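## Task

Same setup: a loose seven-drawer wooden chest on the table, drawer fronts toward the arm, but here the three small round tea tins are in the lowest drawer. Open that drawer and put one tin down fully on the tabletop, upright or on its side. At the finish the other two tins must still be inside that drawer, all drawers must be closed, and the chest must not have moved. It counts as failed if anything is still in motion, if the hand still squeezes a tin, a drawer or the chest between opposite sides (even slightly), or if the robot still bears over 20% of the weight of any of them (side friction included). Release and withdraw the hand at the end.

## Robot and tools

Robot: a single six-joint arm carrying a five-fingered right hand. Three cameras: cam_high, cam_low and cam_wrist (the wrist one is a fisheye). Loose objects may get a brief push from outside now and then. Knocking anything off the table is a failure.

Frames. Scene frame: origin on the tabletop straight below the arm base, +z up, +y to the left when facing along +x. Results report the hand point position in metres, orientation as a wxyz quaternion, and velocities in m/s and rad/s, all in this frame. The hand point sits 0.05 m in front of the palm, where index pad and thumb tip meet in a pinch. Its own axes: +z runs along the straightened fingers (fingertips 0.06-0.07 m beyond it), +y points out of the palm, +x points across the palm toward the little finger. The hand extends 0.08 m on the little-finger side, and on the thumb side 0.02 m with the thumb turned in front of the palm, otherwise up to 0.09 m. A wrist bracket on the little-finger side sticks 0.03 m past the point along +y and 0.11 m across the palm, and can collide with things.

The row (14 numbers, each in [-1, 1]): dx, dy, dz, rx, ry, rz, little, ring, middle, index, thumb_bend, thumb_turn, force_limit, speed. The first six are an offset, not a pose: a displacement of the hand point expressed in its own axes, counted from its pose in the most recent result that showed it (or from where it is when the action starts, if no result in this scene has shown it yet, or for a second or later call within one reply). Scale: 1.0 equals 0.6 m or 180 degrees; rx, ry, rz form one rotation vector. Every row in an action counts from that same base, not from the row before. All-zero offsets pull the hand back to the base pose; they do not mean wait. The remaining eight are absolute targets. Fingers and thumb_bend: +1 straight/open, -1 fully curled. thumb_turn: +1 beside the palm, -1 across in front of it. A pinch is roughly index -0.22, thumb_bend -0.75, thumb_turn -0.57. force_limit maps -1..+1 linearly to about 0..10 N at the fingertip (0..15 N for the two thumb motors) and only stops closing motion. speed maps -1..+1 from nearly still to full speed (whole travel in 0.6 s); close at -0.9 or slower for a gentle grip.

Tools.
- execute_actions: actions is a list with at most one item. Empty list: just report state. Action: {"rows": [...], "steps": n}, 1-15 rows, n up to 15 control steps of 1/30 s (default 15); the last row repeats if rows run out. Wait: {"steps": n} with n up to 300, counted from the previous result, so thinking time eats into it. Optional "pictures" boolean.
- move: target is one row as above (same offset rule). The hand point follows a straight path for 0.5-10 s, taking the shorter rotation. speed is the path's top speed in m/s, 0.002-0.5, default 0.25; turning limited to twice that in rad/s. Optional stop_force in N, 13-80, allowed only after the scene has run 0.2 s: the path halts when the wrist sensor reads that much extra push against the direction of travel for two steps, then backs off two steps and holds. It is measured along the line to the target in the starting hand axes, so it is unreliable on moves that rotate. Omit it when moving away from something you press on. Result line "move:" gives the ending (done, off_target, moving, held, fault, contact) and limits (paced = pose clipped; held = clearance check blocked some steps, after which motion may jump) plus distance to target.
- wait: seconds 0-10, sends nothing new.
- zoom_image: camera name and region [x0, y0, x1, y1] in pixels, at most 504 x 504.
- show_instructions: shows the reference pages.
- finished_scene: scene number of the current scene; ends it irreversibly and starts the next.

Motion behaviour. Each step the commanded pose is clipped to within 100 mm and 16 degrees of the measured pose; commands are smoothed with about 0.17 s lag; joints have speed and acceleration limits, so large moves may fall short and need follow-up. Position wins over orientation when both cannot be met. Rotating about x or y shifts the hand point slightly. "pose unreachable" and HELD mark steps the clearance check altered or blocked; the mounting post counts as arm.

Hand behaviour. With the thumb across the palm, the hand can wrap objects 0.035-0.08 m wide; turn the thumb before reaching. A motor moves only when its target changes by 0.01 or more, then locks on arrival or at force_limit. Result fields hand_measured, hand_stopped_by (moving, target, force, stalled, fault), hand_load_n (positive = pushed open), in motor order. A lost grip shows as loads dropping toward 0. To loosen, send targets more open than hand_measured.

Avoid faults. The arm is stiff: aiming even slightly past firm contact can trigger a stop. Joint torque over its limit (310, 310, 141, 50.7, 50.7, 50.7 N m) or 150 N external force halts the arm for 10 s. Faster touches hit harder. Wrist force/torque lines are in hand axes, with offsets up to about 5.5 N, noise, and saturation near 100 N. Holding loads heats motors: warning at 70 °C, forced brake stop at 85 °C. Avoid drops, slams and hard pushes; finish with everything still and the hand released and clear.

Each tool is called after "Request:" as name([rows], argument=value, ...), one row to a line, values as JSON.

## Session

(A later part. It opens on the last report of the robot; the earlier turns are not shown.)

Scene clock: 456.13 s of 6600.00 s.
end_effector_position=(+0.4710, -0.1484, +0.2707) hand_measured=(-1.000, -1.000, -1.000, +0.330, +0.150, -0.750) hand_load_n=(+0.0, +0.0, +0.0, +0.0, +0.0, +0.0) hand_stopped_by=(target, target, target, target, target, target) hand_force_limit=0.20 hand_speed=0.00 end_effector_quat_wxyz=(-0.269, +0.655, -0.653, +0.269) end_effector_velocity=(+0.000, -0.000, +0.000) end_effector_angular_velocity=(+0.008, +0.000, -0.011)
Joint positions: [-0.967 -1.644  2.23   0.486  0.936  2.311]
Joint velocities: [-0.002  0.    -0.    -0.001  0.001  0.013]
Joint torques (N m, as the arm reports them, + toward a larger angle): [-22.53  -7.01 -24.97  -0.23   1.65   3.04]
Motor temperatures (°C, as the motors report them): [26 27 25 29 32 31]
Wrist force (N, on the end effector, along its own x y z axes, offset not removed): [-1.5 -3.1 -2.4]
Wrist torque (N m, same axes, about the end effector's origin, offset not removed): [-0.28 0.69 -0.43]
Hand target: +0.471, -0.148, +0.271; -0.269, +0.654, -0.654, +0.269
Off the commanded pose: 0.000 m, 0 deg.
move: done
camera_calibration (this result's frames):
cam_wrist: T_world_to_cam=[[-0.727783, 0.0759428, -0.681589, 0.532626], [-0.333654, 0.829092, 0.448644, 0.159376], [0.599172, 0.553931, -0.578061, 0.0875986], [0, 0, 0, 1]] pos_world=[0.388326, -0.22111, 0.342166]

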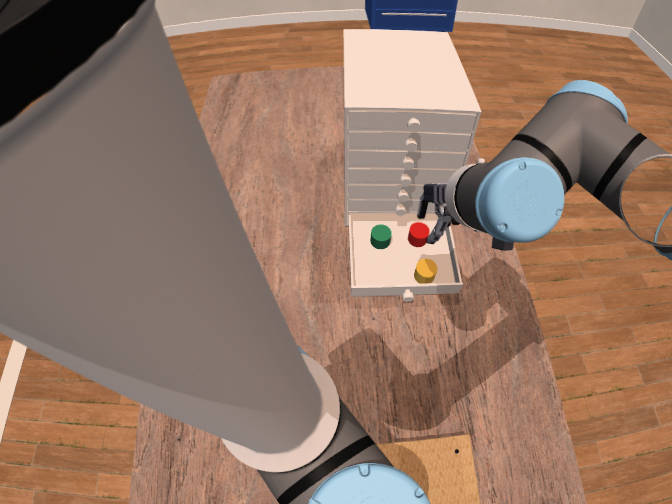

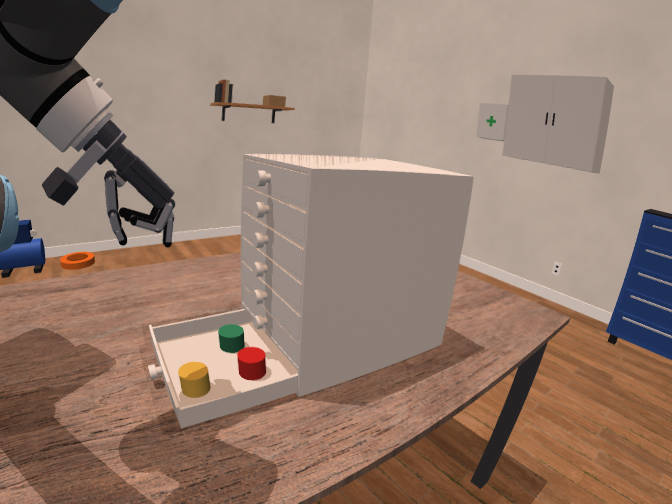

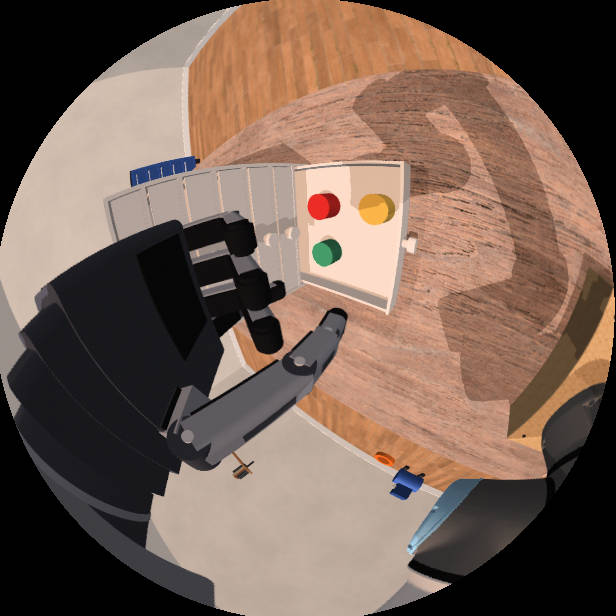

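Request:
move(target=[0.081,0.1427,0.258,0,0,0,-1,-1,-1,0.5,0.3,-0.75,0.2,0.0], speed=0.15)

Request:
zoom_image(camera="cam_low", region=[110,260,310,430])

Request:
zoom_image(camera="cam_high", region=[330,190,490,310])

Scene clock: 495.17 s of 6600.00 s.
end_effector_position=(+0.5194, -0.1970, +0.1009) hand_measured=(-1.000, -1.000, -1.000, +0.500, +0.300, -0.750) hand_load_n=(+0.0, +0.0, +0.0, +0.0, +0.0, +0.0) hand_stopped_by=(target, target, target, target, target, target) hand_force_limit=0.20 hand_speed=0.00 end_effector_quat_wxyz=(-0.269, +0.655, -0.653, +0.269) end_effector_velocity=(+0.002, -0.001, -0.002) end_effector_angular_velocity=(-0.001, -0.001, +0.001)
Joint positions: [-0.93  -1.294  2.234  0.108  0.954  2.351]
Joint velocities: [ 0.001  0.005 -0.002 -0.004 -0.     0.001]
Joint torques (N m, as the arm reports them, + toward a larger angle): [ 17.31 -23.52 -30.74   0.29   2.07   2.8 ]
Motor temperatures (°C, as the motors report them): [26 27 25 29 32 31]
Wrist force (N, on the end effector, along its own x y z axes, offset not removed): [-1.0 -2.4 -2.8]
Wrist torque (N m, same axes, about the end effector's origin, offset not removed): [-0.05 0.28 -0.29]
Hand target: +0.520, -0.197, +0.101; -0.269, +0.655, -0.653, +0.269
Off the commanded pose: 0.000 m, 0 deg.
After step 90, 34.17 s passed at rest.
move: done
camera_calibration (this result's frames):
cam_wrist: T_world_to_cam=[[-0.727756, 0.0759246, -0.681621, 0.455795], [-0.333659, 0.829116, 0.448597, 0.29201], [0.599202, 0.553898, -0.578061, -0.0126179], [0, 0, 0, 1]] pos_world=[0.4367, -0.269727, 0.17239]

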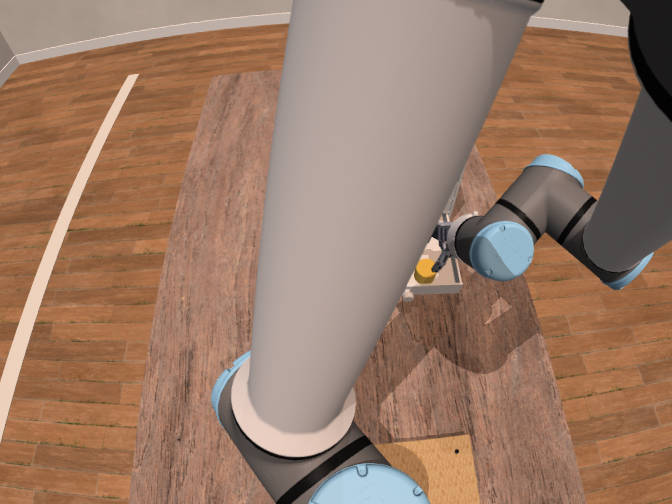

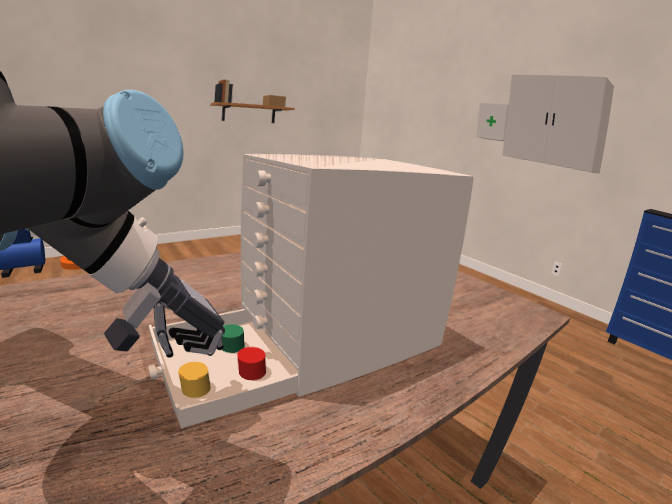

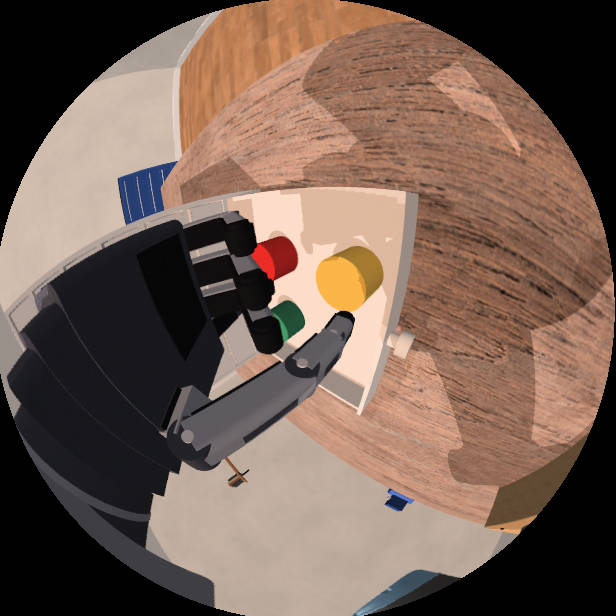

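Region (110, 260, 310, 430) of cam_low's 672x504 image, scaled by 2.520, with more detail than that image has; it fills the top 428 rows of this view, and the rest is white.

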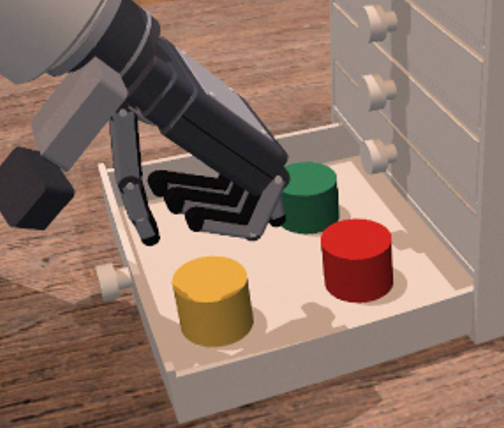

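Region (330, 190, 490, 310) of cam_high's 672x504 image, scaled by 3.150, with more detail than that image has; it fills the top 378 rows of this view, and the rest is white.

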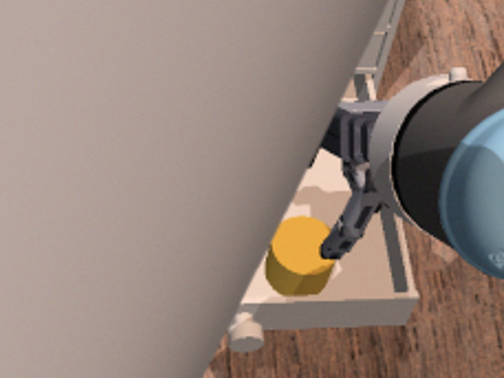

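Request:
move(target=[0,-0.0236,-0.0236,0,-0.354,-0.354,-1,-1,-1,0.5,0.3,-0.75,0.2,0.0], speed=0.15)

Request:
zoom_image(camera="cam_low", region=[110,260,310,430])

Scene clock: 547.50 s of 6600.00 s.
end_effector_position=(+0.5194, -0.1970, +0.1212) hand_measured=(-1.000, -1.000, -1.000, +0.500, +0.300, -0.750) hand_load_n=(+0.0, +0.0, +0.0, +0.0, +0.0, +0.0) hand_stopped_by=(target, target, target, target, target, target) hand_force_limit=0.20 hand_speed=0.00 end_effector_quat_wxyz=(-0.382, +0.924, +0.001, -0.003) end_effector_velocity=(-0.000, +0.000, +0.001) end_effector_angular_velocity=(+0.002, +0.002, +0.014)
Joint positions: [-0.801 -0.896  1.833  1.267  1.076  0.574]
Joint velocities: [ 0.003  0.002 -0.003  0.008  0.007 -0.01 ]
Joint torques (N m, as the arm reports them, + toward a larger angle): [ 16.09 -52.64 -28.02   5.6    2.72  -1.78]
Motor temperatures (°C, as the motors report them): [26 27 25 29 32 31]
Wrist force (N, on the end effector, along its own x y z axes, offset not removed): [-8.8 -7.0 -1.5]
Wrist torque (N m, same axes, about the end effector's origin, offset not removed): [-1.10 1.45 -1.04]
Hand target: +0.519, -0.197, +0.121; -0.382, +0.924, +0.001, -0.003
Off the commanded pose: 0.000 m, 0 deg.
After step 90, 43.60 s passed at rest.
move: done
camera_calibration (this result's frames):
cam_wrist: T_world_to_cam=[[-0.0789938, -0.725666, -0.683498, -0.0250501], [-0.825912, -0.336309, 0.452511, 0.308521], [-0.558238, 0.600254, -0.57277, 0.608768], [0, 0, 0, 1]] pos_world=[0.59267, -0.279835, 0.191953]

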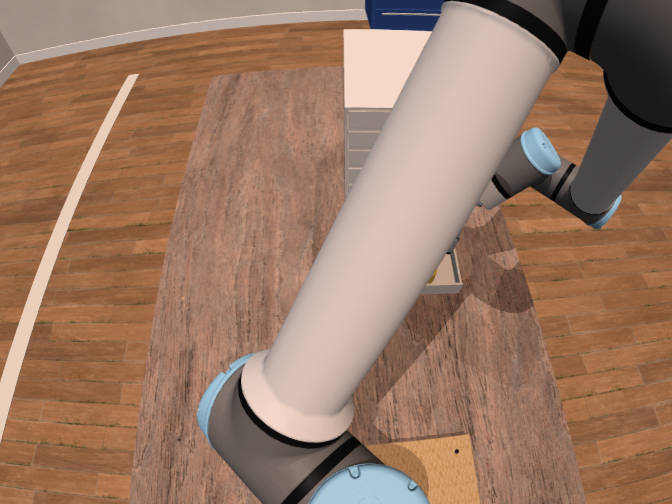

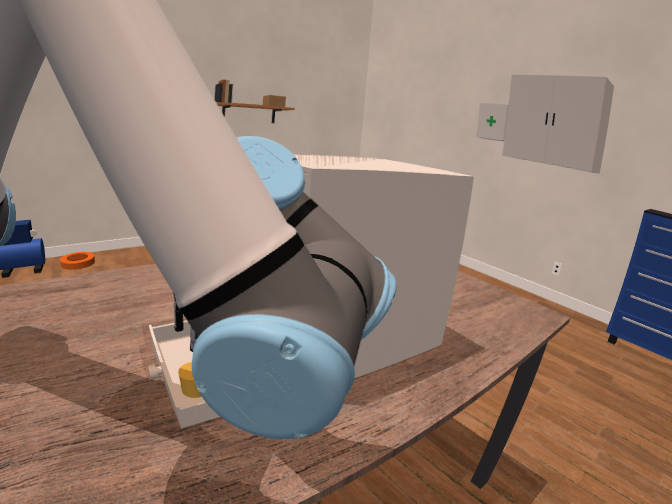

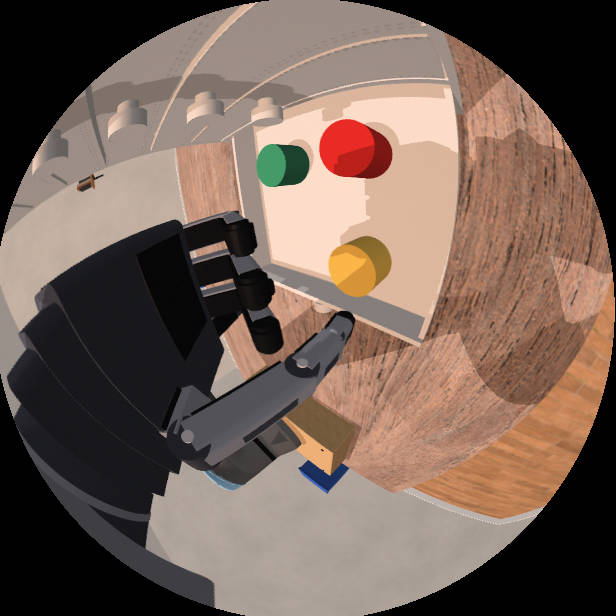

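Region (110, 260, 310, 430) of cam_low's 672x504 image, scaled by 2.520, with more detail than that image has; it fills the top 428 rows of this view, and the rest is white.

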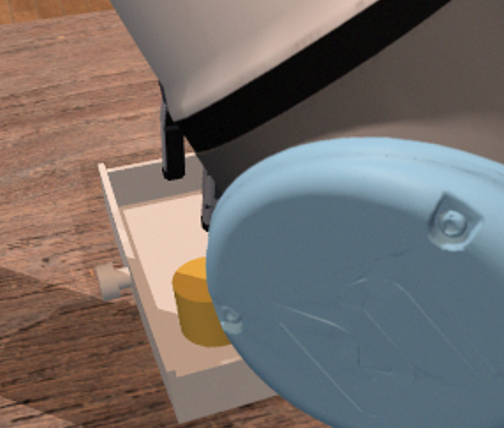

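Request:
move(target=[0.006,0.053,0.0553,0,0,0,-1,-1,-1,0.5,0.3,-0.75,0.2,0.0], speed=0.04)

Scene clock: 571.83 s of 6600.00 s.
end_effector_position=(+0.5228, -0.1961, +0.0756) hand_measured=(-1.000, -1.000, -1.000, +0.500, +0.300, -0.750) hand_load_n=(+0.0, +0.0, +0.0, +0.0, +0.0, +0.0) hand_stopped_by=(target, target, target, target, target, target) hand_force_limit=0.20 hand_speed=0.00 end_effector_quat_wxyz=(-0.382, +0.924, +0.001, -0.003) end_effector_velocity=(+0.001, -0.001, -0.003) end_effector_angular_velocity=(-0.001, -0.001, +0.001)
Joint positions: [-0.795 -0.83   1.826  1.206  1.073  0.579]
Joint velocities: [-0.     0.004 -0.002 -0.003  0.001 -0.001]
Joint torques (N m, as the arm reports them, + toward a larger angle): [ 18.67 -55.14 -25.49   0.95  -3.4    2.96]
Motor temperatures (°C, as the motors report them): [26 27 25 29 32 31]
Wrist force (N, on the end effector, along its own x y z axes, offset not removed): [-1.2 1.0 1.3]
Wrist torque (N m, same axes, about the end effector's origin, offset not removed): [0.13 0.18 -0.40]
Hand target: +0.523, -0.196, +0.075; -0.382, +0.924, +0.001, -0.003
Off the commanded pose: 0.000 m, 0 deg.
After step 90, 19.77 s passed at rest.
move: done
camera_calibration (this result's frames):
cam_wrist: T_world_to_cam=[[-0.0789789, -0.72567, -0.683495, -0.0552865], [-0.825909, -0.33632, 0.452508, 0.332276], [-0.558244, 0.600243, -0.572775, 0.584015], [0, 0, 0, 1]] pos_world=[0.596086, -0.27892, 0.146364]

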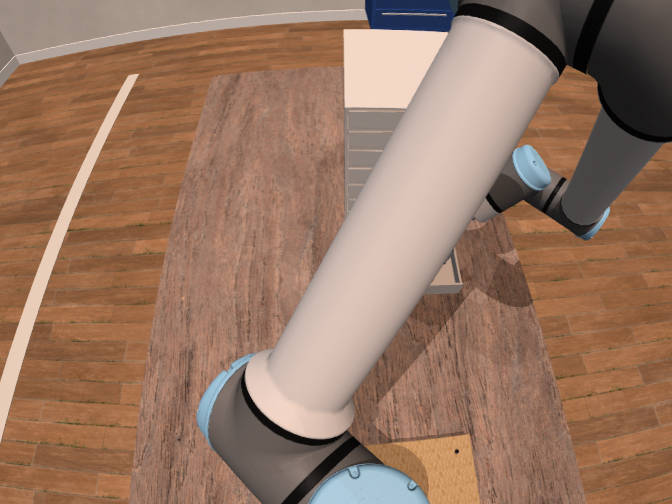

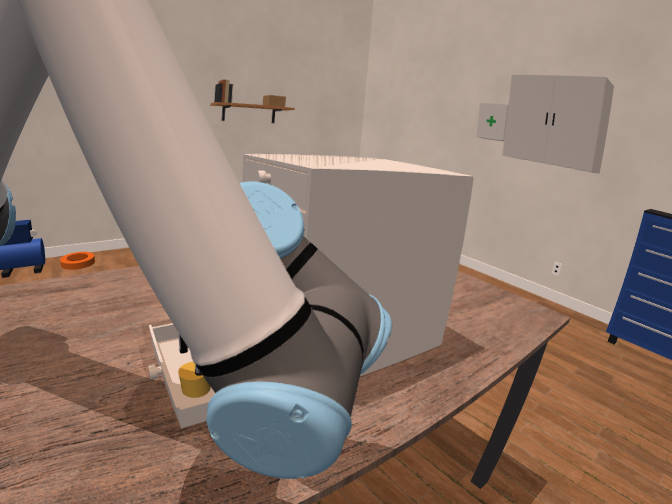

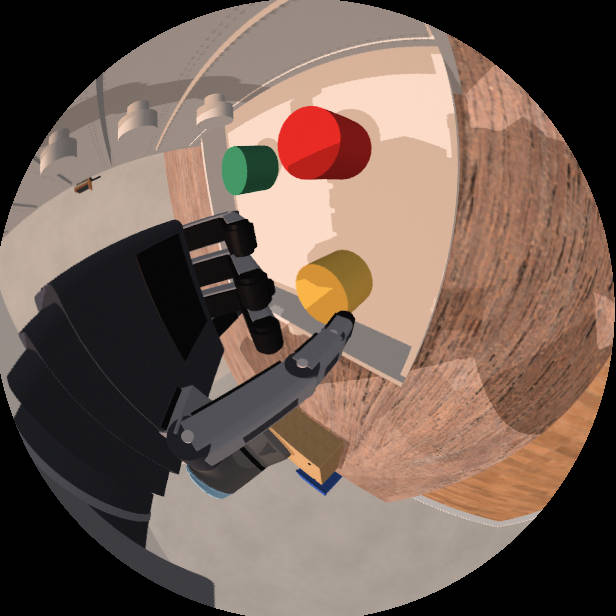

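Request:
move(target=[0,0.021,0.021,0,0,0,-1,-1,-1,0.5,0.3,-0.75,0.2,0.0], speed=0.01)

Request:
zoom_image(camera="cam_low", region=[140,320,240,420])

Request:
zoom_image(camera="cam_wrist", region=[200,180,450,430])

Scene clock: 591.13 s of 6600.00 s.
end_effector_position=(+0.5228, -0.1961, +0.0581) hand_measured=(-1.000, -1.000, -1.000, +0.500, +0.300, -0.750) hand_load_n=(+0.0, +0.0, +0.0, +0.0, +0.0, +0.0) hand_stopped_by=(target, target, target, target, target, target) hand_force_limit=0.20 hand_speed=0.00 end_effector_quat_wxyz=(-0.382, +0.924, +0.001, -0.003) end_effector_velocity=(-0.001, +0.000, -0.002) end_effector_angular_velocity=(+0.001, +0.002, -0.002)
Joint positions: [-0.795 -0.805  1.824  1.183  1.073  0.578]
Joint velocities: [-0.001  0.004 -0.    -0.002  0.     0.001]
Joint torques (N m, as the arm reports them, + toward a larger angle): [-19.64 -56.42 -24.53   2.33   0.36  -2.32]
Motor temperatures (°C, as the motors report them): [26 27 25 29 32 31]
Wrist force (N, on the end effector, along its own x y z axes, offset not removed): [-3.0 -2.1 -1.8]
Wrist torque (N m, same axes, about the end effector's origin, offset not removed): [-0.19 0.47 -0.38]
Hand target: +0.523, -0.196, +0.058; -0.382, +0.924, +0.001, -0.003
Off the commanded pose: 0.000 m, 0 deg.
After step 90, 14.33 s passed at rest.
move: done
camera_calibration (this result's frames):
cam_wrist: T_world_to_cam=[[-0.0789365, -0.725654, -0.683517, -0.0672363], [-0.825908, -0.336362, 0.452478, 0.340149], [-0.558252, 0.600239, -0.572772, 0.573984], [0, 0, 0, 1]] pos_world=[0.596052, -0.278905, 0.128895]

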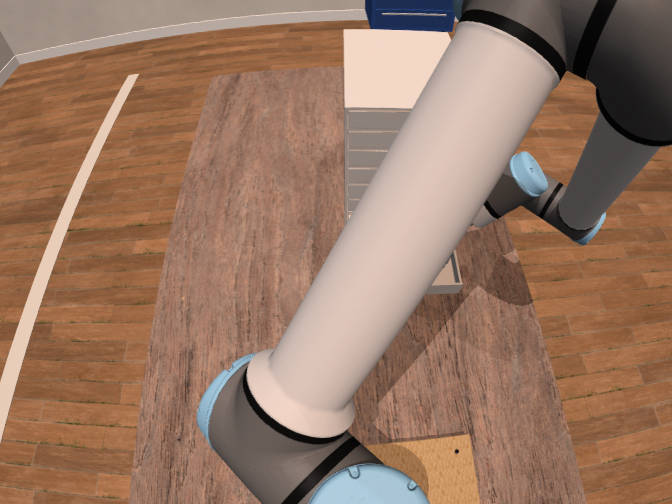

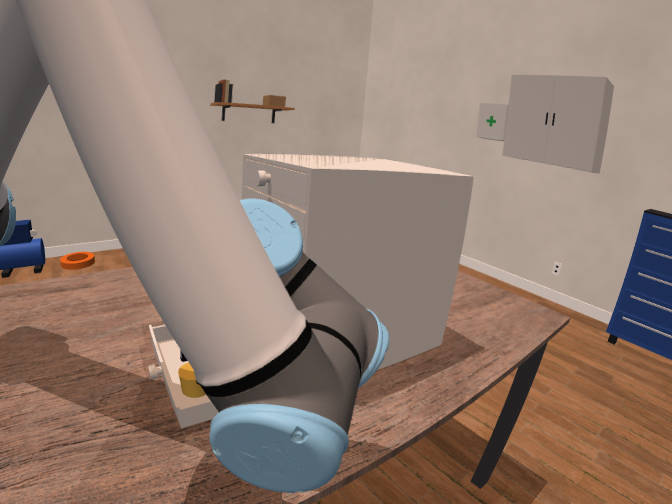

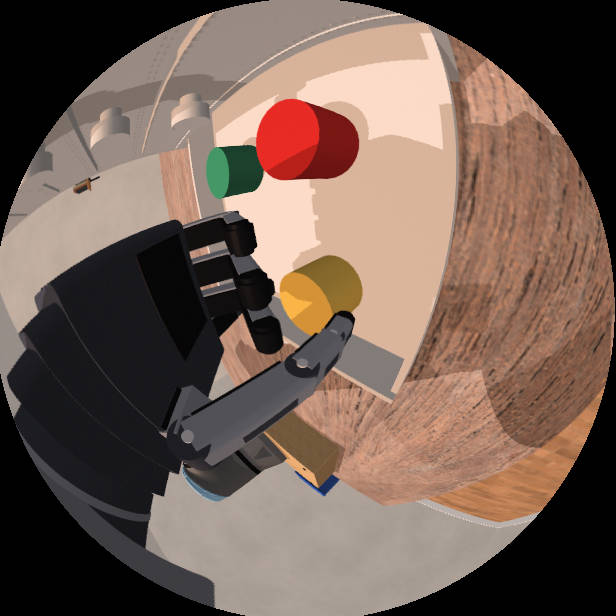

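Region (140, 320, 240, 420) of cam_low's 672x504 image, scaled by 5.040, with more detail than that image has.

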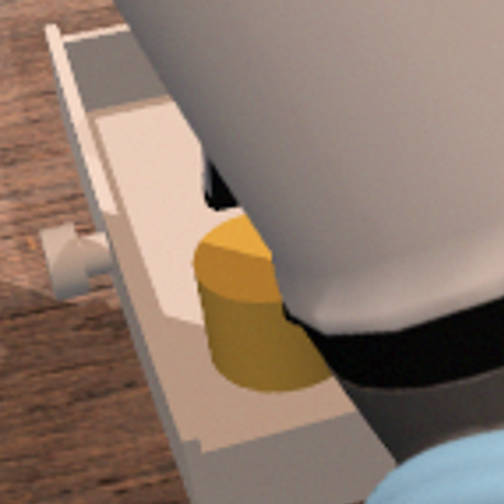

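Region (200, 180, 450, 430) of cam_wrist's 616x616 image, scaled by 2.016, with more detail than that image has.

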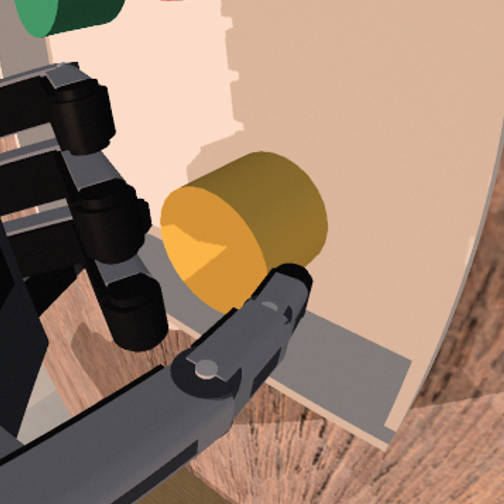

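Request:
move(target=[0,0.007,0.007,0,0,0,-1,-1,-1,0.5,0.3,-0.75,0.2,0.0], speed=0.006)

Request:
execute_actions([
  {"rows":[[0,0,0,0,0,0,-1,-1,-1,-0.1,-0.6,-0.75,0.2,-0.7]],"steps":15},
], pictures=false)

Request:
wait(seconds=1.5)

Request:
zoom_image(camera="cam_low", region=[140,320,240,420])

Request:
zoom_image(camera="cam_wrist", region=[200,180,450,430])

Scene clock: 609.30 s of 6600.00 s.
end_effector_position=(+0.5227, -0.1961, +0.0524) hand_measured=(-1.000, -1.000, -1.000, +0.500, +0.300, -0.750) hand_load_n=(+0.0, +0.0, +0.0, +0.0, +0.0, +0.0) hand_stopped_by=(target, target, target, target, target, target) hand_force_limit=0.20 hand_speed=0.00 end_effector_quat_wxyz=(-0.382, +0.924, +0.001, -0.003) end_effector_velocity=(-0.000, +0.000, -0.001) end_effector_angular_velocity=(+0.002, +0.001, -0.000)
Joint positions: [-0.795 -0.797  1.824  1.176  1.073  0.578]
Joint velocities: [ 0.     0.002 -0.    -0.    -0.001 -0.   ]
Joint torques (N m, as the arm reports them, + toward a larger angle): [  0.89 -60.18 -24.28   2.12   0.45  -2.12]
Motor temperatures (°C, as the motors report them): [26 27 25 29 32 31]
Wrist force (N, on the end effector, along its own x y z axes, offset not removed): [1.5 -3.3 3.6]
Wrist torque (N m, same axes, about the end effector's origin, offset not removed): [-0.68 0.07 -0.27]
Hand target: +0.523, -0.196, +0.052; -0.382, +0.924, +0.001, -0.003
Off the commanded pose: 0.000 m, 0 deg.
After step 90, 14.00 s passed at rest.
move: done
camera_calibration (this result's frames):
cam_wrist: T_world_to_cam=[[-0.0789759, -0.725666, -0.683499, -0.0711758], [-0.825907, -0.336327, 0.452507, 0.342703], [-0.558248, 0.600244, -0.572771, 0.5707], [0, 0, 0, 1]] pos_world=[0.596011, -0.278948, 0.123156]

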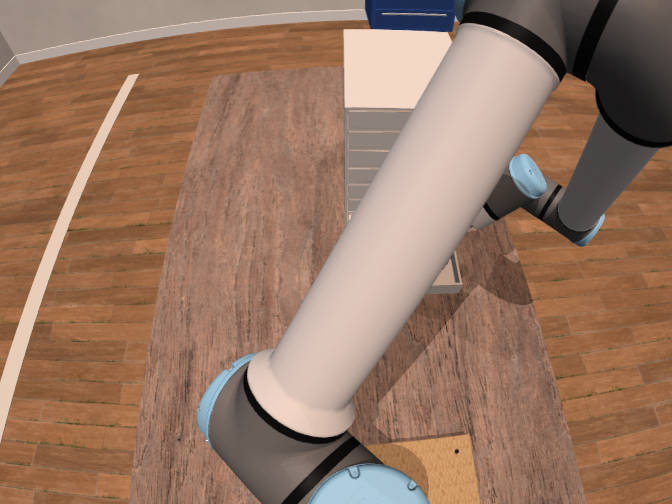

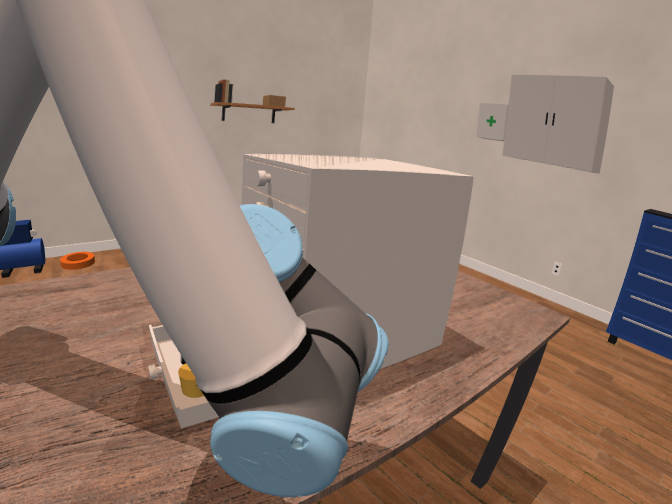

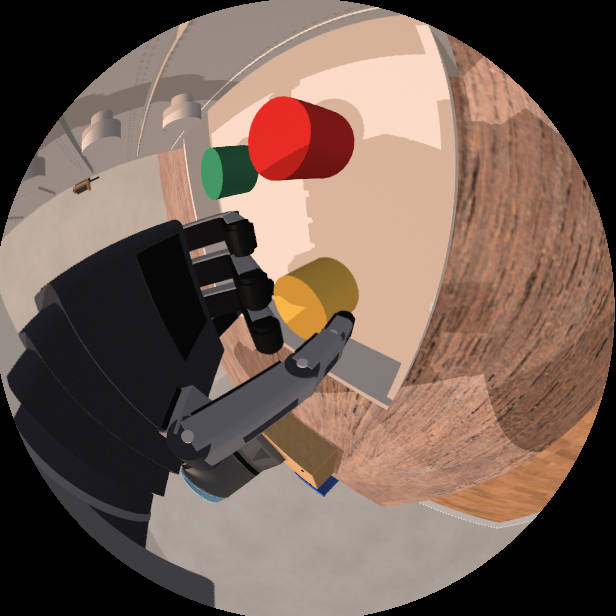

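Scene clock: 609.80 s of 6600.00 s.
end_effector_position=(+0.5227, -0.1961, +0.0523) hand_measured=(-1.000, -1.000, -1.000, +0.302, +0.174, -0.750) hand_load_n=(+0.0, +0.0, +0.0, +0.0, +0.0, +0.0) hand_stopped_by=(target, target, target, moving, moving, target) hand_force_limit=0.20 hand_speed=-0.70 end_effector_quat_wxyz=(-0.382, +0.924, +0.001, -0.003) end_effector_velocity=(+0.000, -0.000, -0.000) end_effector_angular_velocity=(-0.002, +0.000, +0.000)
Joint positions: [-0.795 -0.797  1.823  1.176  1.073  0.578]
Joint velocities: [ 0.    -0.    -0.    -0.001  0.001  0.001]
Joint torques (N m, as the arm reports them, + toward a larger angle): [ -1.16 -67.72 -23.94   4.22   0.49  -2.4 ]
Motor temperatures (°C, as the motors report them): [26 27 25 29 32 31]
Wrist force (N, on the end effector, along its own x y z axes, offset not removed): [-3.7 1.5 -3.4]
Wrist torque (N m, same axes, about the end effector's origin, offset not removed): [0.24 0.79 -0.29]
Hand target: +0.523, -0.196, +0.052; -0.382, +0.924, +0.001, -0.003
Off the commanded pose: 0.000 m, 0 deg.
Steps of this call (steps 1 to 15: all 15 steps of this action). Readings (end_effector_position | what the end effector reports):
1: (+0.5227, -0.1961, +0.0523) | hand_measured=(-1.000, -1.000, -1.000, +0.500, +0.300, -0.750) hand_load_n=(+0.0, +0.0, +0.0, +0.0, +0.0, +0.0) hand_stopped_by=(target, target, target, moving, moving, target) hand_force_limit=0.20 hand_speed=-0.70
2: (+0.5227, -0.1961, +0.0523) | hand_measured=(-1.000, -1.000, -1.000, +0.500, +0.300, -0.750) hand_load_n=(+0.0, +0.0, +0.0, +0.0, +0.0, +0.0) hand_stopped_by=(target, target, target, moving, moving, target) hand_force_limit=0.20 hand_speed=-0.70
4: (+0.5227, -0.1961, +0.0523) | hand_measured=(-1.000, -1.000, -1.000, +0.484, +0.290, -0.750) hand_load_n=(+0.0, +0.0, +0.0, +0.0, +0.0, +0.0) hand_stopped_by=(target, target, target, moving, moving, target) hand_force_limit=0.20 hand_speed=-0.70
8: (+0.5227, -0.1961, +0.0523) | hand_measured=(-1.000, -1.000, -1.000, +0.418, +0.248, -0.750) hand_load_n=(+0.0, +0.0, +0.0, +0.0, +0.0, +0.0) hand_stopped_by=(target, target, target, moving, moving, target) hand_force_limit=0.20 hand_speed=-0.70
15: the state above

Scene clock: 611.30 s of 6600.00 s.
end_effector_position=(+0.5227, -0.1961, +0.0523) hand_measured=(-1.000, -1.000, -1.000, +0.238, +0.096, -0.750) hand_load_n=(+0.0, +0.0, +0.0, +10.5, +9.0, -0.5) hand_stopped_by=(target, target, target, force, force, target) hand_force_limit=0.20 hand_speed=-0.70 end_effector_quat_wxyz=(-0.382, +0.924, +0.001, -0.003) end_effector_velocity=(-0.000, -0.001, -0.000) end_effector_angular_velocity=(-0.001, -0.001, +0.000)
Joint positions: [-0.795 -0.797  1.823  1.176  1.073  0.578]
Joint velocities: [-0.001 -0.    -0.    -0.001  0.    -0.001]
Joint torques (N m, as the arm reports them, + toward a larger angle): [ -1.1  -93.01 -20.75   6.03   0.14  -2.29]
Motor temperatures (°C, as the motors report them): [26 27 25 29 32 31]
Wrist force (N, on the end effector, along its own x y z axes, offset not removed): [3.8 -2.0 2.0]
Wrist torque (N m, same axes, about the end effector's origin, offset not removed): [-0.28 -0.43 -0.08]
Hand target: +0.523, -0.196, +0.052; -0.382, +0.924, +0.001, -0.003
Off the commanded pose: 0.000 m, 0 deg.
Steps of this call (steps 1 to 45: nothing new was sent). Readings (end_effector_position | what the end effector reports):
1: (+0.5227, -0.1961, +0.0523) | hand_measured=(-1.000, -1.000, -1.000, +0.284, +0.164, -0.750) hand_load_n=(+0.0, +0.0, +0.0, +0.0, +0.0, +0.0) hand_stopped_by=(target, target, target, moving, moving, target) hand_force_limit=0.20 hand_speed=-0.70
2: (+0.5227, -0.1961, +0.0523) | hand_measured=(-1.000, -1.000, -1.000, +0.268, +0.154, -0.750) hand_load_n=(+0.0, +0.0, +0.0, +0.0, +0.0, +0.0) hand_stopped_by=(target, target, target, moving, moving, target) hand_force_limit=0.20 hand_speed=-0.70
4: (+0.5227, -0.1961, +0.0523) | hand_measured=(-1.000, -1.000, -1.000, +0.236, +0.138, -0.750) hand_load_n=(+0.0, +0.0, +0.0, +7.0, +6.0, -0.5) hand_stopped_by=(target, target, target, force, moving, target) hand_force_limit=0.20 hand_speed=-0.70
8: (+0.5227, -0.1961, +0.0523) | hand_measured=(-1.000, -1.000, -1.000, +0.238, +0.100, -0.750) hand_load_n=(+0.0, +0.0, +0.0, +10.0, +9.0, -0.5) hand_stopped_by=(target, target, target, force, moving, target) hand_force_limit=0.20 hand_speed=-0.70
45: the state above
camera_calibration (this result's frames):
cam_wrist: T_world_to_cam=[[-0.0790046, -0.725635, -0.683529, -0.0711719], [-0.825888, -0.336347, 0.452526, 0.3427], [-0.558272, 0.60027, -0.57272, 0.570687], [0, 0, 0, 1]] pos_world=[0.596008, -0.278945, 0.123115]

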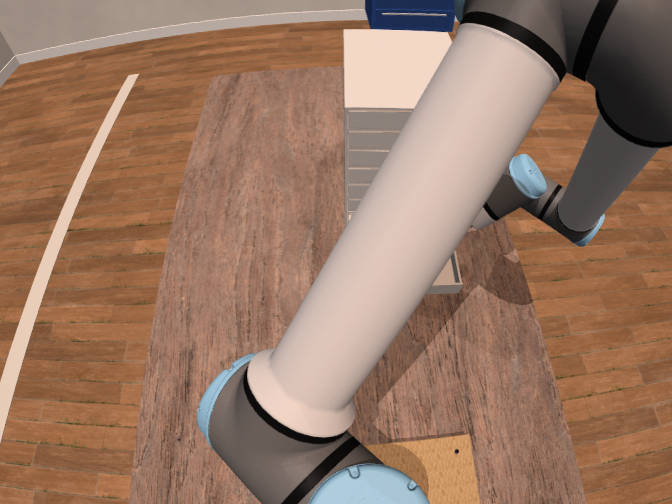

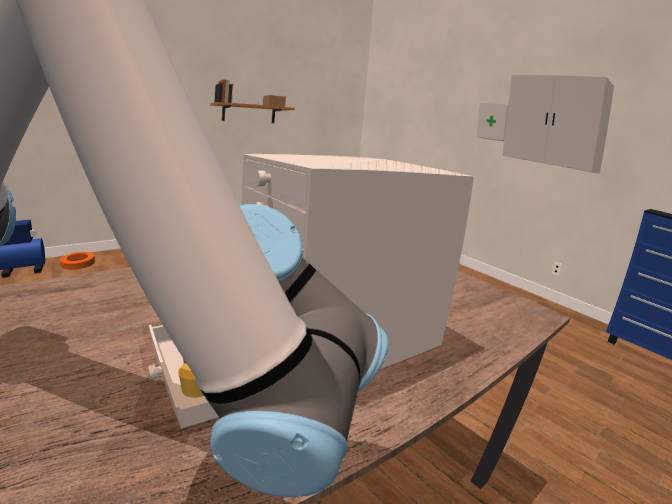

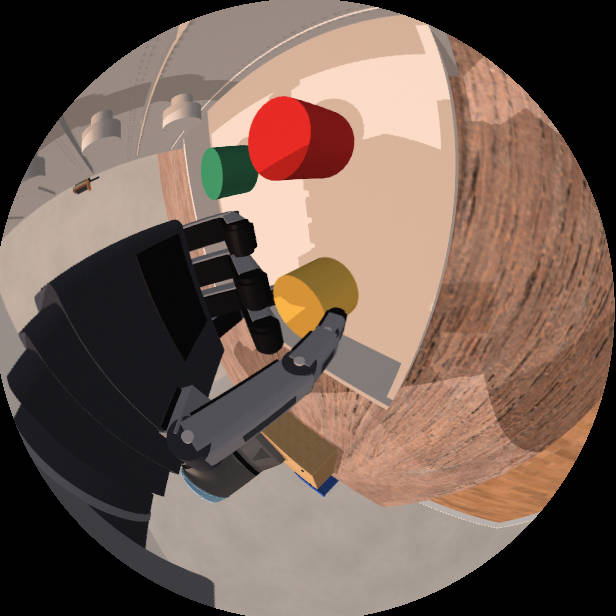

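Region (140, 320, 240, 420) of cam_low's 672x504 image, scaled by 5.040, with more detail than that image has.

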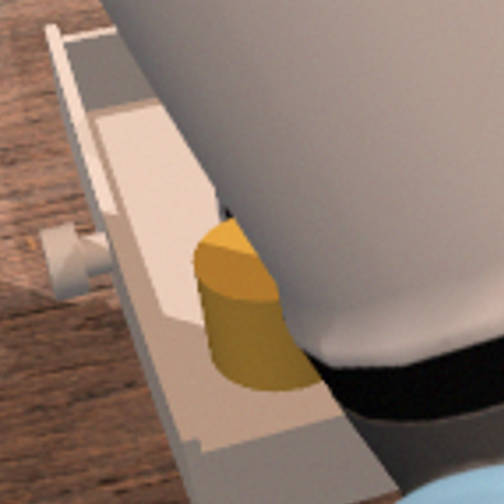

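Region (200, 180, 450, 430) of cam_wrist's 616x616 image, scaled by 2.016, with more detail than that image has.

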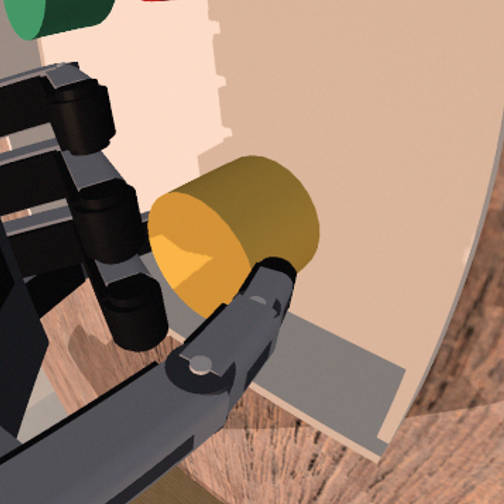

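Request:
move(target=[0,-0.047,-0.047,0,0,0,-1,-1,-1,-0.1,-0.6,-0.75,0.2,-0.7], speed=0.03)

Scene clock: 617.50 s of 6600.00 s.
end_effector_position=(+0.5228, -0.1961, +0.0919) hand_measured=(-1.000, -1.000, -1.000, +0.238, +0.096, -0.750) hand_load_n=(+0.0, +0.0, +0.0, +10.5, +9.0, -0.5) hand_stopped_by=(target, target, target, force, force, target) hand_force_limit=0.20 hand_speed=-0.70 end_effector_quat_wxyz=(-0.382, +0.924, +0.001, -0.003) end_effector_velocity=(-0.000, +0.000, +0.003) end_effector_angular_velocity=(+0.000, -0.000, +0.000)
Joint positions: [-0.795 -0.853  1.827  1.228  1.073  0.579]
Joint velocities: [-0.    -0.004  0.     0.004 -0.    -0.   ]
Joint torques (N m, as the arm reports them, + toward a larger angle): [ 19.04 -87.81 -12.97   6.64  -2.1    3.1 ]
Motor temperatures (°C, as the motors report them): [26 27 25 29 32 31]
Wrist force (N, on the end effector, along its own x y z axes, offset not removed): [6.2 0.2 0.9]
Wrist torque (N m, same axes, about the end effector's origin, offset not removed): [0.13 -0.76 0.09]
Hand target: +0.523, -0.196, +0.092; -0.382, +0.924, +0.001, -0.003
Off the commanded pose: 0.000 m, 0 deg.
After step 90, 1.50 s passed at rest.
move: done
camera_calibration (this result's frames):
cam_wrist: T_world_to_cam=[[-0.0790039, -0.725648, -0.683515, -0.0441194], [-0.825876, -0.336352, 0.452544, 0.324931], [-0.558289, 0.600252, -0.572722, 0.59336], [0, 0, 0, 1]] pos_world=[0.596134, -0.27889, 0.162629]

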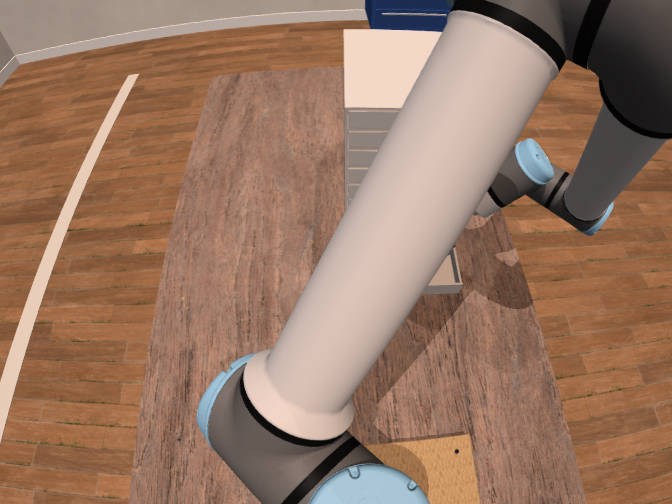

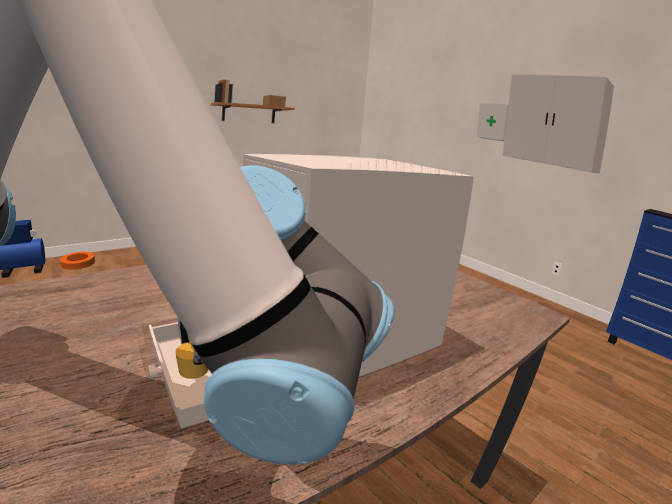

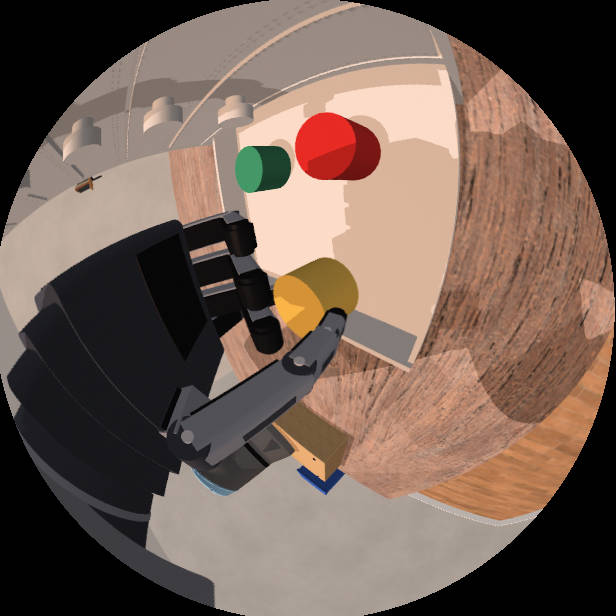

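Request:
move(target=[0,-0.059,-0.059,0,0.354,0.354,-1,-1,-1,-0.1,-0.6,-0.75,0.2,-0.7], speed=0.1)

Scene clock: 649.70 s of 6600.00 s.
end_effector_position=(+0.5231, -0.1959, +0.1416) hand_measured=(-1.000, -1.000, -1.000, +0.238, +0.096, -0.750) hand_load_n=(+0.0, +0.0, +0.0, +10.5, +9.0, -0.5) hand_stopped_by=(target, target, target, force, force, target) hand_force_limit=0.20 hand_speed=-0.70 end_effector_quat_wxyz=(-0.269, +0.655, -0.653, +0.269) end_effector_velocity=(-0.000, +0.000, +0.000) end_effector_angular_velocity=(-0.001, +0.001, -0.014)
Joint positions: [-0.921 -1.357  2.208  0.192  0.958  2.36 ]
Joint velocities: [ 0.003 -0.005  0.003 -0.008  0.009  0.017]
Joint torques (N m, as the arm reports them, + toward a larger angle): [ 18.38 -62.98 -16.81  -0.11   1.87   3.86]
Motor temperatures (°C, as the motors report them): [26 27 25 29 32 31]
Wrist force (N, on the end effector, along its own x y z axes, offset not removed): [-2.8 4.7 -2.1]
Wrist torque (N m, same axes, about the end effector's origin, offset not removed): [0.80 0.82 -0.22]
Hand target: +0.523, -0.196, +0.142; -0.269, +0.654, -0.654, +0.269
Off the commanded pose: 0.000 m, 0 deg.
After step 90, 20.90 s passed at rest.
move: done
camera_calibration (this result's frames):
cam_wrist: T_world_to_cam=[[-0.727738, 0.075979, -0.681633, 0.486157], [-0.333666, 0.829084, 0.448649, 0.274116], [0.59922, 0.553937, -0.578005, 0.00811861], [0, 0, 0, 1]] pos_world=[0.440393, -0.2687, 0.213091]

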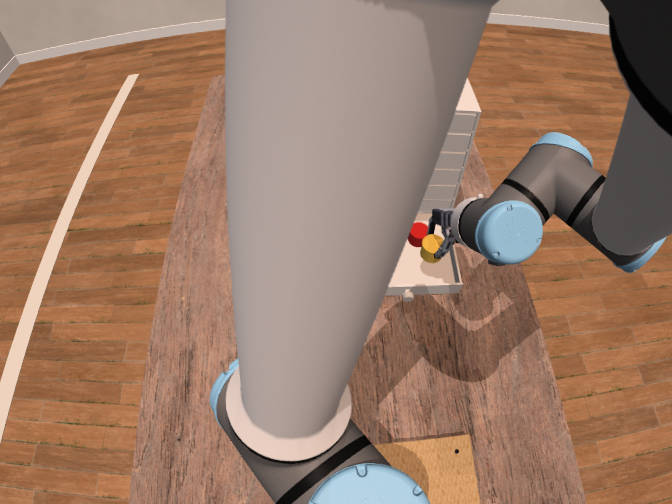

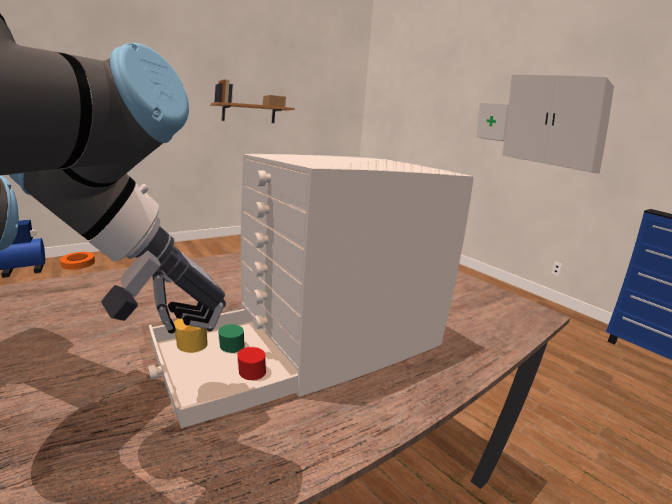

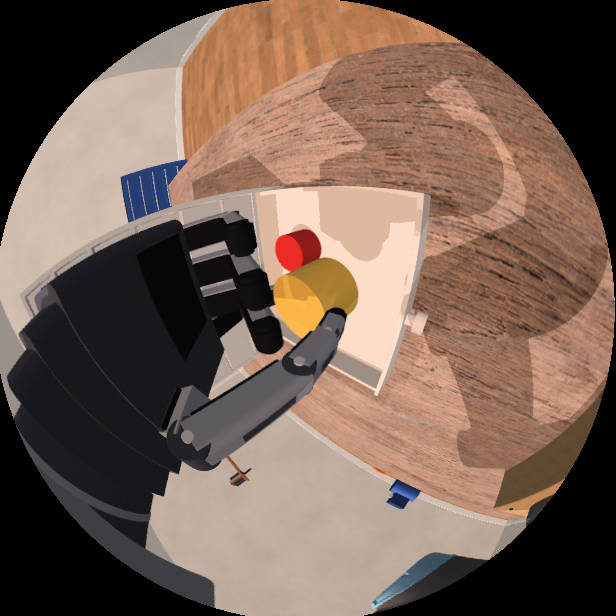

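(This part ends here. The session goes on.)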